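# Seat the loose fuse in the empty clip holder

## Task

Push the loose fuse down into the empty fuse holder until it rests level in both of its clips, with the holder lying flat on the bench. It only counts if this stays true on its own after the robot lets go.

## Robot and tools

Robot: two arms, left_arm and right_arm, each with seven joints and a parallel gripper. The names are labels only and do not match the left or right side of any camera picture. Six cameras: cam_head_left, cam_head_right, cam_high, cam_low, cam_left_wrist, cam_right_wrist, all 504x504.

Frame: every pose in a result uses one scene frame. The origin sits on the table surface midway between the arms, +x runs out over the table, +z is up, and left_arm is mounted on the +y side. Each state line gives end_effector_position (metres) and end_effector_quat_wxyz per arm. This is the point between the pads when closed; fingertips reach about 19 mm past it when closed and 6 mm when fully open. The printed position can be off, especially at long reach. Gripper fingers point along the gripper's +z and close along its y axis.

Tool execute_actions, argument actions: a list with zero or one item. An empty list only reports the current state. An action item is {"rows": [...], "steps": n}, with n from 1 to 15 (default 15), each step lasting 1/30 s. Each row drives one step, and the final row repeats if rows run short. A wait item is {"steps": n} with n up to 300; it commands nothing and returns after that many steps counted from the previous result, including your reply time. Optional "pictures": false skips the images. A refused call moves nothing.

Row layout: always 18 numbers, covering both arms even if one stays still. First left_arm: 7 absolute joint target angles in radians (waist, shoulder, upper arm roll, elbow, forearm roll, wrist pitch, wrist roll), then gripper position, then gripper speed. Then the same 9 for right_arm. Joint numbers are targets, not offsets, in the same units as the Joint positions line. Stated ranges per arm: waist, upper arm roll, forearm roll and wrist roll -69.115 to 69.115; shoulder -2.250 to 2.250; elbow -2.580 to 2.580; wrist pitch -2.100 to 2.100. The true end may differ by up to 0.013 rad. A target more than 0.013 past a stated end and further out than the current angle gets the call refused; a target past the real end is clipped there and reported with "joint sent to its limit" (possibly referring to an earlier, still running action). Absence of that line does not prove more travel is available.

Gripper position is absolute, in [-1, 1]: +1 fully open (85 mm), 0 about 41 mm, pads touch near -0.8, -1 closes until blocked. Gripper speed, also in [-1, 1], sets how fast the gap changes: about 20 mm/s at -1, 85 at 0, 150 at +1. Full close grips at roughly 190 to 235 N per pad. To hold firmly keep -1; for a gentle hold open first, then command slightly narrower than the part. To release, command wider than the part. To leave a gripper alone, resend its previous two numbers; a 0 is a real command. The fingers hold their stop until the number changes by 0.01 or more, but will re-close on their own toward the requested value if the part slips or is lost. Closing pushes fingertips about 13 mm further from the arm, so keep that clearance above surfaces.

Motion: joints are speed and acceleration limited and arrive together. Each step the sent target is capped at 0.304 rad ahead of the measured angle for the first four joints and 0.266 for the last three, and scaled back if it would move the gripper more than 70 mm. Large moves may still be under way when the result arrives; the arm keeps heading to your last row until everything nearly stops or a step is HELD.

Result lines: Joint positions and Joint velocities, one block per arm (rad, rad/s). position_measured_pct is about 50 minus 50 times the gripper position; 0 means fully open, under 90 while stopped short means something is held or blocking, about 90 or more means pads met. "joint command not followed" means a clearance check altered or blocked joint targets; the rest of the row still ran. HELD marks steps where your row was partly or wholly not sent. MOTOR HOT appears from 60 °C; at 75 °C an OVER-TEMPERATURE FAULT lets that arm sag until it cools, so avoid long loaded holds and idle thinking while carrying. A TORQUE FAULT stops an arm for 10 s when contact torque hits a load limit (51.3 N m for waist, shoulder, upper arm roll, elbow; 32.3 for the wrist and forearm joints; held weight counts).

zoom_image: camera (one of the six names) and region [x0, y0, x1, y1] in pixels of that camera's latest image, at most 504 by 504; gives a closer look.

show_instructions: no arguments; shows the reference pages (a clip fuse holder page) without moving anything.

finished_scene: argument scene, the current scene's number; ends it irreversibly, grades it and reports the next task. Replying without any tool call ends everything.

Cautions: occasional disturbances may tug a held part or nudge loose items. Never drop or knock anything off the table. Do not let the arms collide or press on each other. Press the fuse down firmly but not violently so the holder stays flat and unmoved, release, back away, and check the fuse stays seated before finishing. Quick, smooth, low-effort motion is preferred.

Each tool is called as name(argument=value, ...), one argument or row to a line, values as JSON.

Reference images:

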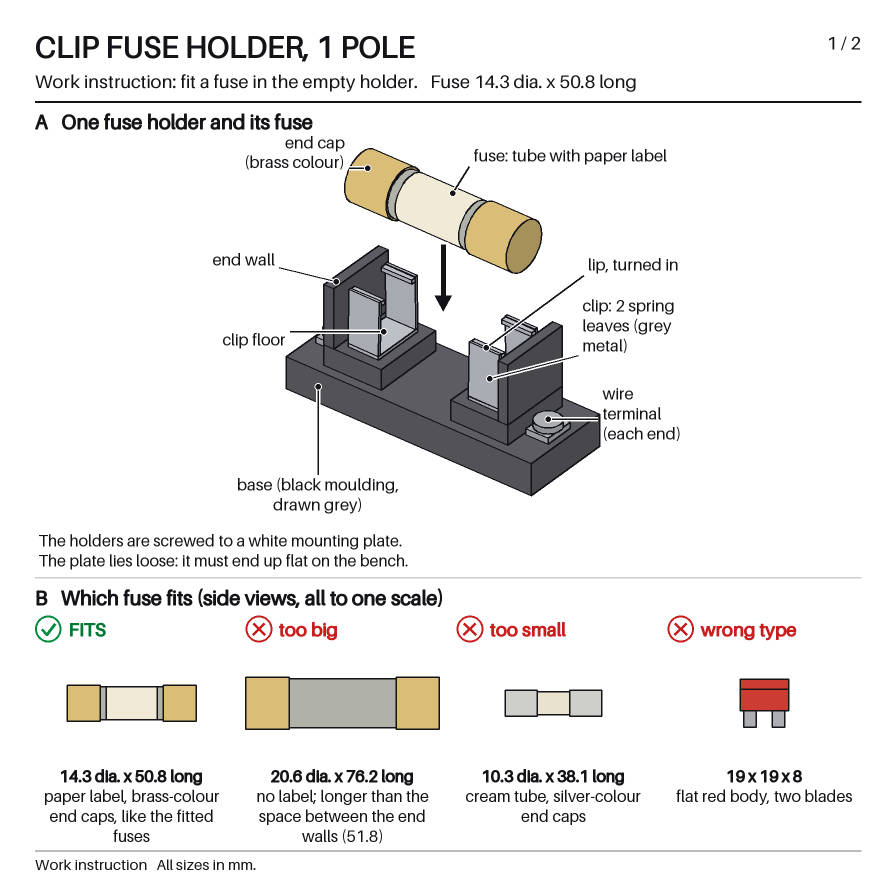

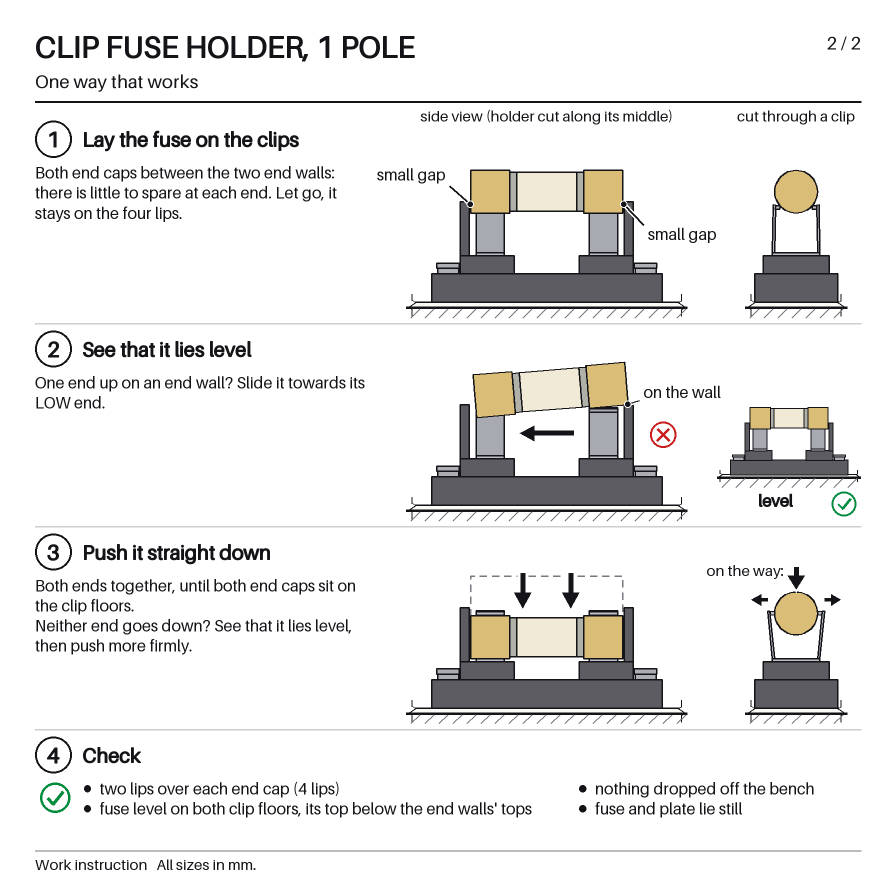

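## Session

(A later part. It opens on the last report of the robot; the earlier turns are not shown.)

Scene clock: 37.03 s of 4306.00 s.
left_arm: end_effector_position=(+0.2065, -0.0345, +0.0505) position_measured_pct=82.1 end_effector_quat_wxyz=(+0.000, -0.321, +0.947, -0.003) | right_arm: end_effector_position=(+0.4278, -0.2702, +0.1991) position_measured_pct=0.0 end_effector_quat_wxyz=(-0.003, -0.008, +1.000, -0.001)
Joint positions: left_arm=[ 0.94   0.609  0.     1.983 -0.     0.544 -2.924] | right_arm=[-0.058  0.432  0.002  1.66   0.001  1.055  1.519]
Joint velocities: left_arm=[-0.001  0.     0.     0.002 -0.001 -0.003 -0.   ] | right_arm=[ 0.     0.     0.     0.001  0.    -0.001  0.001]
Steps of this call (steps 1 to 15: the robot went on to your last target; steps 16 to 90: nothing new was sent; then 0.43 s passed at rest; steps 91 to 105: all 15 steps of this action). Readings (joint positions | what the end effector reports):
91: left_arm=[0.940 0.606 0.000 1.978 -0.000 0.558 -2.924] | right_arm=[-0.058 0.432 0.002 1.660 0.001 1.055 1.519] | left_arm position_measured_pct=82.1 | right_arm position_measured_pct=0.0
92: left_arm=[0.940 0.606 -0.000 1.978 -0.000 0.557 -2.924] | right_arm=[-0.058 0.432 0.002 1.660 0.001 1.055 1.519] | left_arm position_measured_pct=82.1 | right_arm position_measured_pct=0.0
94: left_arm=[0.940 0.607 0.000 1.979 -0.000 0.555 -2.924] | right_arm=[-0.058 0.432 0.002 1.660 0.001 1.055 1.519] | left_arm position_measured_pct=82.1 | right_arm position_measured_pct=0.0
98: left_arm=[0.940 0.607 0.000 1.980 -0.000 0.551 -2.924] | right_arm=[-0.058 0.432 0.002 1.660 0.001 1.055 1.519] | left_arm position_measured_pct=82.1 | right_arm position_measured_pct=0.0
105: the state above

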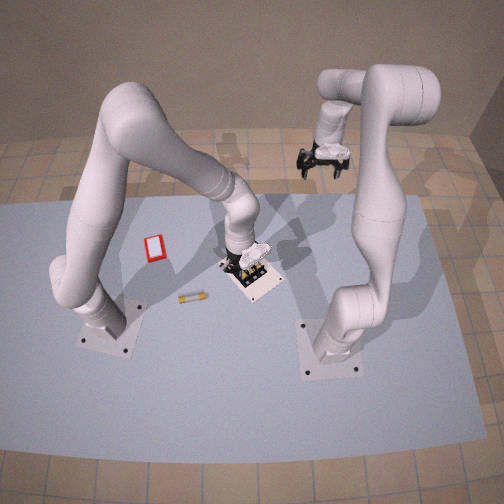

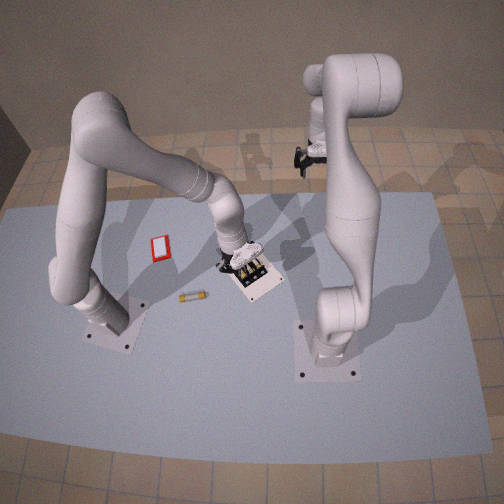

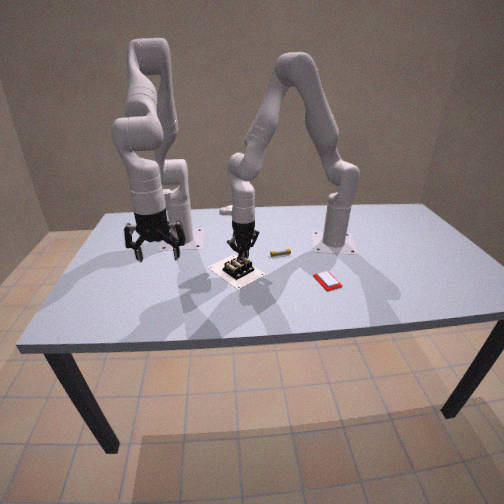

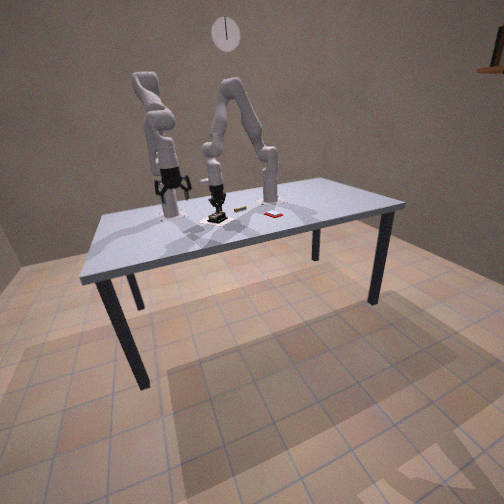

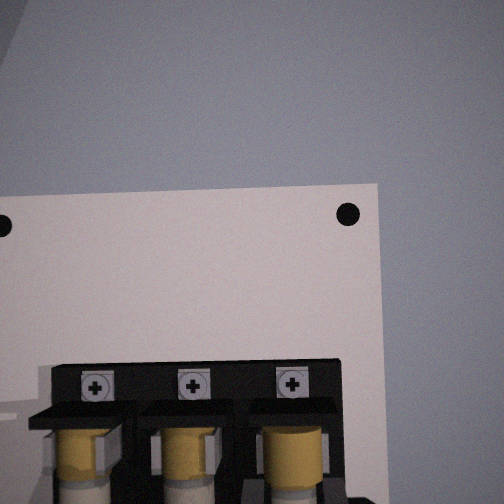

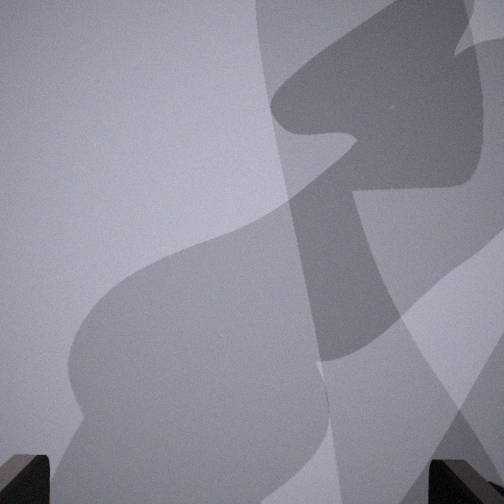

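execute_actions(
  actions=[
    {"rows": [[0.9397,0.6215,0,1.9830,0,0.5410,-2.9236,-1,-0.3,-0.058,0.432,0.002,1.66,0.001,1.055,1.519,1,0],[0.9397,0.6225,0,1.9835,0,0.5420,-2.9236,-1,-0.3,-0.058,0.432,0.002,1.66,0.001,1.055,1.519,1,0],[0.9397,0.6235,0,1.9840,0,0.5430,-2.9236,-1,-0.3,-0.058,0.432,0.002,1.66,0.001,1.055,1.519,1,0],[0.9397,0.6245,0,1.9845,0,0.5440,-2.9236,-1,-0.3,-0.058,0.432,0.002,1.66,0.001,1.055,1.519,1,0],[0.9397,0.6255,0,1.9850,0,0.5440,-2.9236,-1,-0.3,-0.058,0.432,0.002,1.66,0.001,1.055,1.519,1,0],[0.9397,0.6265,0,1.9855,0,0.5440,-2.9236,-1,-0.3,-0.058,0.432,0.002,1.66,0.001,1.055,1.519,1,0],[0.9397,0.6275,0,1.9855,0,0.5440,-2.9236,-1,-0.3,-0.058,0.432,0.002,1.66,0.001,1.055,1.519,1,0]], "steps": 12},
  ],
  pictures=false,
)

Scene clock: 38.83 s of 4306.00 s.
left_arm: end_effector_position=(+0.2061, -0.0339, +0.0485) position_measured_pct=82.1 end_effector_quat_wxyz=(+0.000, -0.321, +0.947, -0.000) | right_arm: end_effector_position=(+0.4278, -0.2702, +0.1991) position_measured_pct=0.0 end_effector_quat_wxyz=(-0.003, -0.008, +1.000, -0.001)
Joint positions: left_arm=[ 0.94   0.615  0.     1.982 -0.     0.545 -2.924] | right_arm=[-0.058  0.432  0.002  1.66   0.001  1.055  1.519]
Joint velocities: left_arm=[ 0.     0.011  0.001 -0.001 -0.001 -0.004  0.001] | right_arm=[ 0.001  0.     0.     0.001 -0.    -0.     0.001]
Steps of this call (steps 1 to 15: the robot went on to your last target; steps 16 to 42: nothing new was sent; steps 43 to 54: all 12 steps of this action). Readings (joint positions | what the end effector reports):
43: left_arm=[0.940 0.609 0.000 1.983 -0.000 0.544 -2.924] | right_arm=[-0.058 0.432 0.002 1.660 0.001 1.055 1.519] | left_arm position_measured_pct=82.1 | right_arm position_measured_pct=0.0
44: left_arm=[0.940 0.609 0.000 1.983 -0.000 0.545 -2.924] | right_arm=[-0.058 0.432 0.002 1.660 0.001 1.055 1.519] | left_arm position_measured_pct=82.1 | right_arm position_measured_pct=0.0
46: left_arm=[0.940 0.610 0.000 1.982 -0.000 0.546 -2.924] | right_arm=[-0.058 0.432 0.002 1.660 0.001 1.055 1.519] | left_arm position_measured_pct=82.1 | right_arm position_measured_pct=0.0
50: left_arm=[0.940 0.613 0.000 1.982 -0.000 0.545 -2.924] | right_arm=[-0.058 0.432 0.002 1.660 0.001 1.055 1.519] | left_arm position_measured_pct=82.1 | right_arm position_measured_pct=0.0
54: the state above

Progressing. Continue toward the final pose.

execute_actions(
  actions=[
    {"rows": [[0.9397,0.6282,0,1.9860,0,0.5425,-2.9236,-1,-0.3,-0.058,0.432,0.002,1.66,0.001,1.055,1.519,1,0],[0.9397,0.6289,0,1.9862,0,0.5410,-2.9236,-1,-0.3,-0.058,0.432,0.002,1.66,0.001,1.055,1.519,1,0],[0.9397,0.6296,0,1.9865,0,0.5400,-2.9236,-1,-0.3,-0.058,0.432,0.002,1.66,0.001,1.055,1.519,1,0],[0.9397,0.6303,0,1.9865,0,0.5390,-2.9236,-1,-0.3,-0.058,0.432,0.002,1.66,0.001,1.055,1.519,1,0],[0.9397,0.6310,0,1.9865,0,0.5380,-2.9236,-1,-0.3,-0.058,0.432,0.002,1.66,0.001,1.055,1.519,1,0],[0.9397,0.6317,0,1.9865,0,0.5370,-2.9236,-1,-0.3,-0.058,0.432,0.002,1.66,0.001,1.055,1.519,1,0],[0.9397,0.6324,0,1.9865,0,0.5360,-2.9236,-1,-0.3,-0.058,0.432,0.002,1.66,0.001,1.055,1.519,1,0]], "steps": 12},
  ],
  pictures=false,
)

Scene clock: 40.10 s of 4306.00 s.
left_arm: end_effector_position=(+0.2052, -0.0317, +0.0421) position_measured_pct=82.1 end_effector_quat_wxyz=(-0.000, -0.321, +0.947, +0.004) | right_arm: end_effector_position=(+0.4278, -0.2702, +0.1991) position_measured_pct=0.0 end_effector_quat_wxyz=(-0.003, -0.008, +1.000, -0.001)
Joint positions: left_arm=[ 0.94   0.629 -0.     1.985 -0.     0.535 -2.924] | right_arm=[-0.058  0.432  0.002  1.66   0.001  1.055  1.519]
Joint velocities: left_arm=[ 0.     0.008 -0.    -0.004  0.     0.    -0.002] | right_arm=[-0.001 -0.     0.     0.002 -0.     0.001 -0.   ]
Steps of this call (steps 1 to 15: the robot went on to your last target; steps 16 to 26: nothing new was sent; steps 27 to 38: all 12 steps of this action). Readings (joint positions | what the end effector reports):
27: left_arm=[0.940 0.616 0.000 1.982 -0.000 0.544 -2.924] | right_arm=[-0.058 0.432 0.002 1.660 0.001 1.055 1.519] | left_arm position_measured_pct=82.1 | right_arm position_measured_pct=0.0
28: left_arm=[0.940 0.617 0.000 1.982 -0.000 0.543 -2.924] | right_arm=[-0.058 0.432 0.002 1.660 0.001 1.055 1.519] | left_arm position_measured_pct=82.1 | right_arm position_measured_pct=0.0
30: left_arm=[0.940 0.618 0.000 1.982 -0.000 0.541 -2.924] | right_arm=[-0.058 0.432 0.002 1.660 0.001 1.055 1.519] | left_arm position_measured_pct=82.1 | right_arm position_measured_pct=0.0
34: left_arm=[0.940 0.624 0.000 1.983 -0.000 0.535 -2.924] | right_arm=[-0.058 0.432 0.002 1.660 0.001 1.055 1.519] | left_arm position_measured_pct=82.1 | right_arm position_measured_pct=0.0
38: the state above

execute_actions(
  actions=[
    {"rows": [[0.9397,0.6330,0,1.9865,0,0.5340,-2.9236,-1,-0.3,-0.058,0.432,0.002,1.66,0.001,1.055,1.519,1,0],[0.9397,0.6337,0,1.9866,0,0.5322,-2.9236,-1,-0.3,-0.058,0.432,0.002,1.66,0.001,1.055,1.519,1,0],[0.9397,0.6346,0,1.9867,0,0.5306,-2.9236,-1,-0.3,-0.058,0.432,0.002,1.66,0.001,1.055,1.519,1,0],[0.9397,0.6356,0,1.9869,0,0.5292,-2.9236,-1,-0.3,-0.058,0.432,0.002,1.66,0.001,1.055,1.519,1,0],[0.9397,0.6366,0,1.9872,0,0.5280,-2.9236,-1,-0.3,-0.058,0.432,0.002,1.66,0.001,1.055,1.519,1,0],[0.9397,0.6376,0,1.9875,0,0.5270,-2.9236,-1,-0.3,-0.058,0.432,0.002,1.66,0.001,1.055,1.519,1,0]], "steps": 12},
  ],
)

zoom_image(
  camera="cam_high",
  region=[215, 245, 265, 285],
)

Scene clock: 41.90 s of 4306.00 s.
left_arm: end_effector_position=(+0.2052, -0.0318, +0.0396) position_measured_pct=82.1 end_effector_quat_wxyz=(-0.000, -0.321, +0.947, +0.003) | right_arm: end_effector_position=(+0.4278, -0.2702, +0.1991) position_measured_pct=0.0 end_effector_quat_wxyz=(-0.003, -0.008, +1.000, -0.001)
Joint positions: left_arm=[ 0.94   0.635  0.     1.987 -0.     0.527 -2.924] | right_arm=[-0.058  0.432  0.002  1.66   0.001  1.055  1.519]
Joint velocities: left_arm=[ 0.    -0.     0.    -0.     0.001 -0.    -0.   ] | right_arm=[-0.001  0.    -0.    -0.     0.     0.001 -0.003]
Steps of this call (steps 1 to 15: the robot went on to your last target; steps 16 to 42: nothing new was sent; steps 43 to 54: all 12 steps of this action). Readings (joint positions | what the end effector reports):
43: left_arm=[0.940 0.630 -0.000 1.985 -0.000 0.535 -2.924] | right_arm=[-0.058 0.432 0.002 1.660 0.001 1.055 1.519] | left_arm position_measured_pct=82.1 | right_arm position_measured_pct=0.0
44: left_arm=[0.940 0.631 -0.000 1.985 -0.000 0.534 -2.924] | right_arm=[-0.058 0.432 0.002 1.660 0.001 1.055 1.519] | left_arm position_measured_pct=82.1 | right_arm position_measured_pct=0.0
46: left_arm=[0.940 0.632 -0.000 1.986 -0.000 0.531 -2.924] | right_arm=[-0.058 0.432 0.002 1.660 0.001 1.055 1.519] | left_arm position_measured_pct=82.1 | right_arm position_measured_pct=0.0
50: left_arm=[0.940 0.635 0.000 1.987 -0.000 0.527 -2.924] | right_arm=[-0.058 0.432 0.002 1.660 0.001 1.055 1.519] | left_arm position_measured_pct=82.1 | right_arm position_measured_pct=0.0
54: the state above

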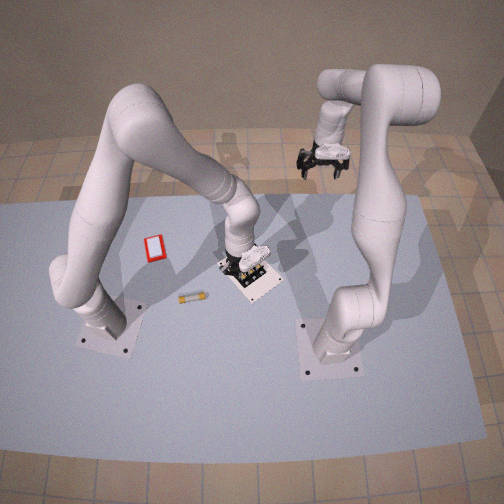

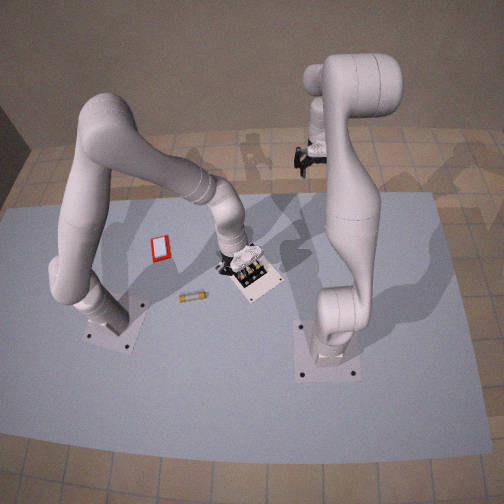

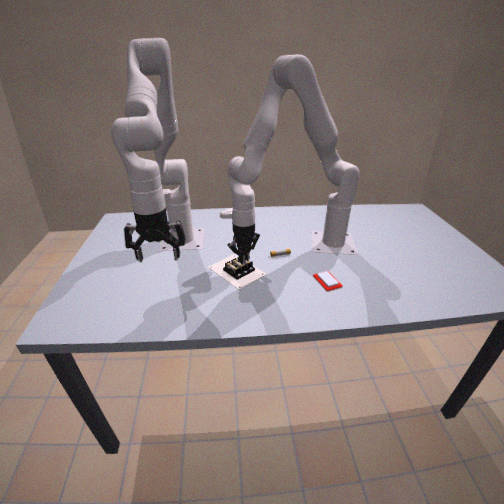

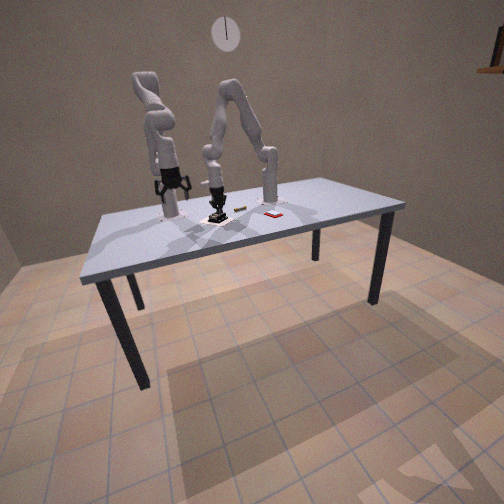

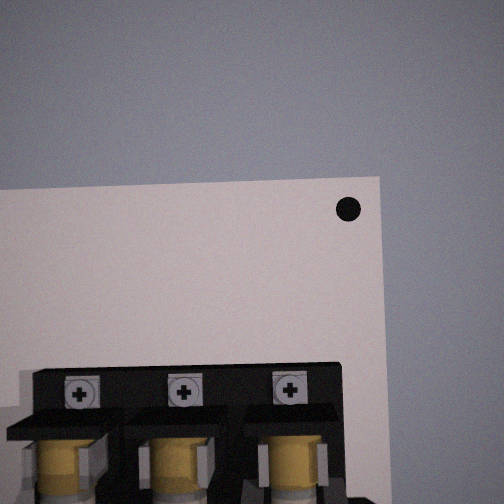

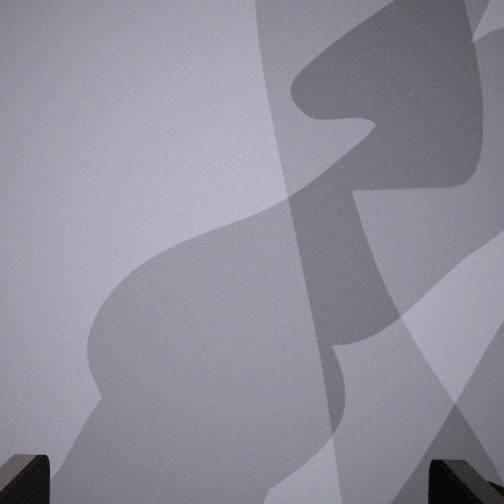

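Region (215, 245, 265, 285) of cam_high's 504x504 image, scaled by 10.080, with more detail than that image has; it fills the top 403 rows of this view, and the rest is white.

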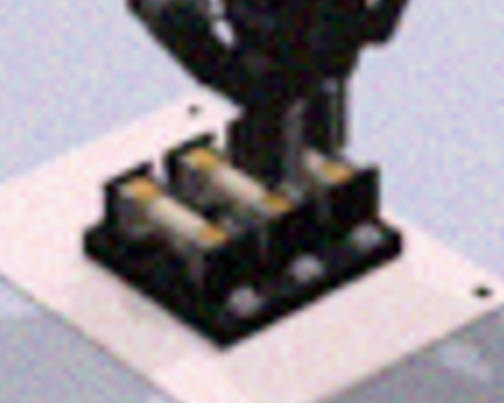

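execute_actions(
  actions=[
    {"rows": [[0.9397,0.635,0,1.9868,0,0.5270,-2.9236,-0.42,-0.3,-0.058,0.432,0.002,1.66,0.001,1.055,1.519,1,0],[0.9397,0.635,0,1.9868,0,0.5270,-2.9236,-0.42,-0.3,-0.058,0.432,0.002,1.66,0.001,1.055,1.519,1,0],[0.9397,0.635,0,1.9868,0,0.5270,-2.9236,-0.42,-0.3,-0.058,0.432,0.002,1.66,0.001,1.055,1.519,1,0],[0.9397,0.635,0,1.9868,0,0.5270,-2.9236,-0.42,-0.3,-0.058,0.432,0.002,1.66,0.001,1.055,1.519,1,0],[0.9397,0.635,0,1.9868,0,0.5270,-2.9236,-0.42,-0.3,-0.058,0.432,0.002,1.66,0.001,1.055,1.519,1,0],[0.9397,0.635,0,1.9868,0,0.5270,-2.9236,-0.42,-0.3,-0.058,0.432,0.002,1.66,0.001,1.055,1.519,1,0],[0.9397,0.635,0,1.9868,0,0.5270,-2.9236,-0.42,-0.3,-0.058,0.432,0.002,1.66,0.001,1.055,1.519,1,0],[0.9397,0.635,0,1.9868,0,0.5270,-2.9236,-0.42,-0.3,-0.058,0.432,0.002,1.66,0.001,1.055,1.519,1,0],[0.9397,0.635,0,1.9868,0,0.5270,-2.9236,-0.42,-0.3,-0.058,0.432,0.002,1.66,0.001,1.055,1.519,1,0],[0.9397,0.570,0,1.9660,0,0.6128,-2.9236,-0.42,-0.3,-0.058,0.432,0.002,1.66,0.001,1.055,1.519,1,0]], "steps": 15},
  ],
  pictures=false,
)

execute_actions(
  actions=[
    {"steps": 12},
  ],
)

zoom_image(
  camera="cam_high",
  region=[205, 240, 270, 292],
)

Scene clock: 43.87 s of 4306.00 s.
left_arm: end_effector_position=(+0.2056, -0.0326, +0.0665) position_measured_pct=71.0 end_effector_quat_wxyz=(-0.000, -0.321, +0.947, +0.003) | right_arm: end_effector_position=(+0.4278, -0.2702, +0.1991) position_measured_pct=0.0 end_effector_quat_wxyz=(-0.003, -0.008, +1.000, -0.001)
Joint positions: left_arm=[ 0.94   0.576  0.     1.968  0.     0.603 -2.924] | right_arm=[-0.058  0.432  0.002  1.66   0.001  1.055  1.519]
Joint velocities: left_arm=[-0.    -0.161  0.001 -0.081 -0.001  0.311 -0.001] | right_arm=[ 0.002  0.    -0.     0.001  0.     0.    -0.   ]
Steps of this call (steps 1 to 15: the robot went on to your last target; steps 16 to 44: nothing new was sent; steps 45 to 59: all 15 steps of this action). Readings (joint positions | what the end effector reports):
45: left_arm=[0.940 0.634 0.000 1.987 -0.000 0.527 -2.924] | right_arm=[-0.058 0.432 0.002 1.660 0.001 1.055 1.519] | left_arm position_measured_pct=82.1 | right_arm position_measured_pct=0.0
46: left_arm=[0.940 0.634 -0.000 1.987 -0.000 0.527 -2.924] | right_arm=[-0.058 0.432 0.002 1.660 0.001 1.055 1.519] | left_arm position_measured_pct=82.1 | right_arm position_measured_pct=0.0
48: left_arm=[0.940 0.635 -0.000 1.987 -0.000 0.527 -2.924] | right_arm=[-0.058 0.432 0.002 1.660 0.001 1.055 1.519] | left_arm position_measured_pct=78.6 | right_arm position_measured_pct=0.0
52: left_arm=[0.940 0.635 -0.000 1.987 -0.000 0.527 -2.924] | right_arm=[-0.058 0.432 0.002 1.660 0.001 1.055 1.519] | left_arm position_measured_pct=71.8 | right_arm position_measured_pct=0.0
59: the state above

Scene clock: 44.27 s of 4306.00 s.
left_arm: end_effector_position=(+0.2053, -0.0319, +0.0692) position_measured_pct=71.0 end_effector_quat_wxyz=(-0.000, -0.321, +0.947, +0.004) | right_arm: end_effector_position=(+0.4278, -0.2702, +0.1991) position_measured_pct=0.0 end_effector_quat_wxyz=(-0.003, -0.008, +1.000, -0.001)
Joint positions: left_arm=[ 0.94   0.57   0.     1.966  0.     0.613 -2.924] | right_arm=[-0.058  0.432  0.002  1.66   0.001  1.055  1.519]
Joint velocities: left_arm=[ 0.    -0.002  0.001 -0.     0.001  0.    -0.001] | right_arm=[ 0.001  0.    -0.     0.001  0.    -0.     0.   ]
Steps of this call (steps 1 to 12: the robot went on to your last target). Readings (joint positions | what the end effector reports):
1: left_arm=[0.940 0.573 0.000 1.966 0.000 0.610 -2.924] | right_arm=[-0.058 0.432 0.002 1.660 0.001 1.055 1.519] | left_arm position_measured_pct=71.0 | right_arm position_measured_pct=0.0
2: left_arm=[0.940 0.573 0.000 1.966 0.000 0.612 -2.924] | right_arm=[-0.058 0.432 0.002 1.660 0.001 1.055 1.519] | left_arm position_measured_pct=71.0 | right_arm position_measured_pct=0.0
4: left_arm=[0.940 0.572 0.000 1.966 -0.000 0.613 -2.924] | right_arm=[-0.058 0.432 0.002 1.660 0.001 1.055 1.519] | left_arm position_measured_pct=71.0 | right_arm position_measured_pct=0.0
8: left_arm=[0.940 0.571 0.000 1.966 0.000 0.613 -2.924] | right_arm=[-0.058 0.432 0.002 1.660 0.001 1.055 1.519] | left_arm position_measured_pct=71.0 | right_arm position_measured_pct=0.0
12: the state above

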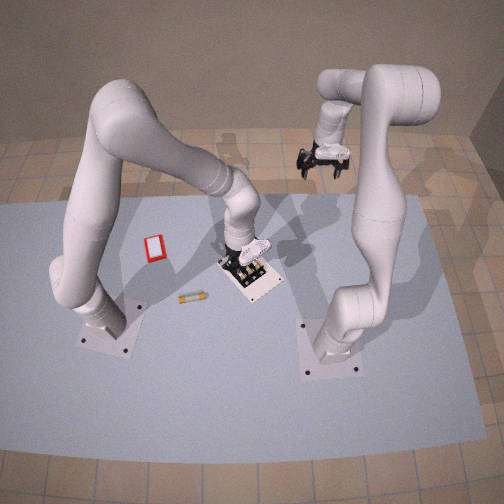

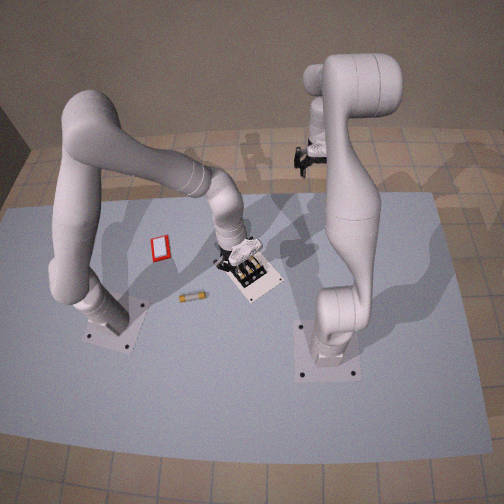

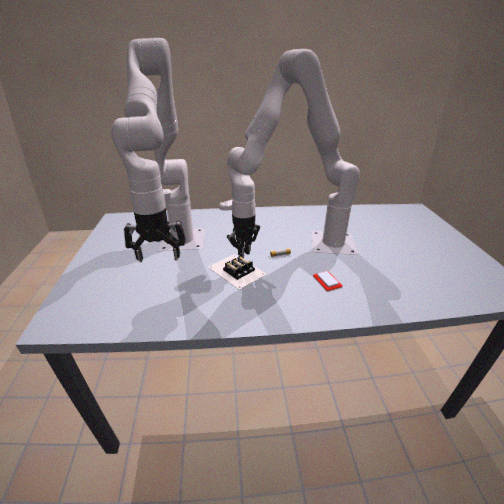

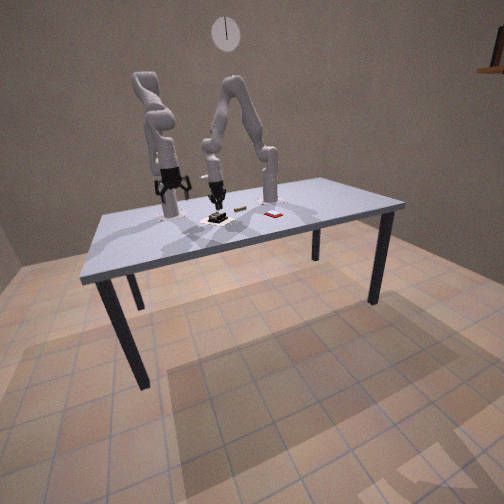

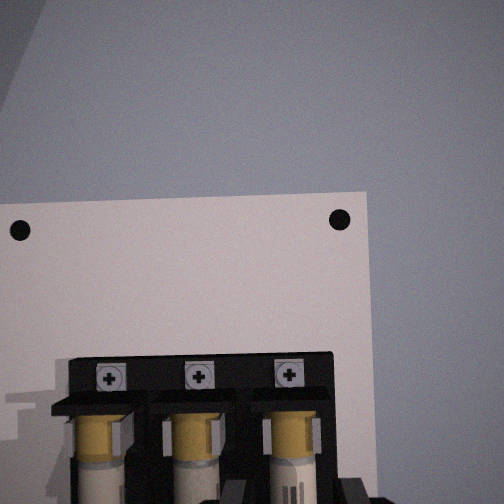

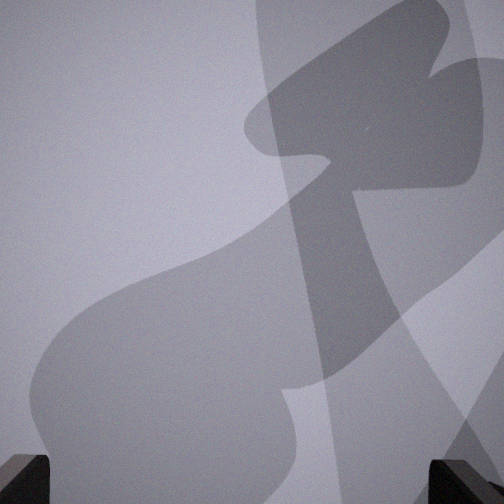

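Region (205, 240, 270, 292) of cam_high's 504x504 image, scaled by 7.754, with more detail than that image has; it fills the top 403 rows of this view, and the rest is white.

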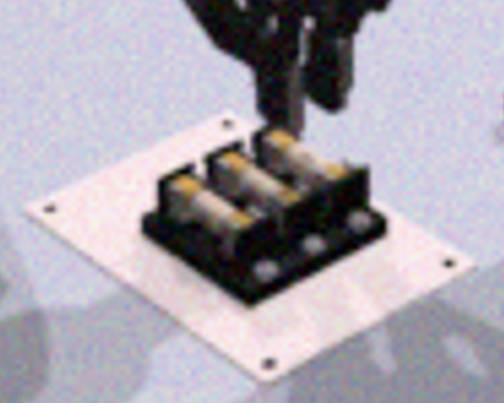

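Seated.

finished_scene(
  scene=1,
)

The scene is finished: the task was done.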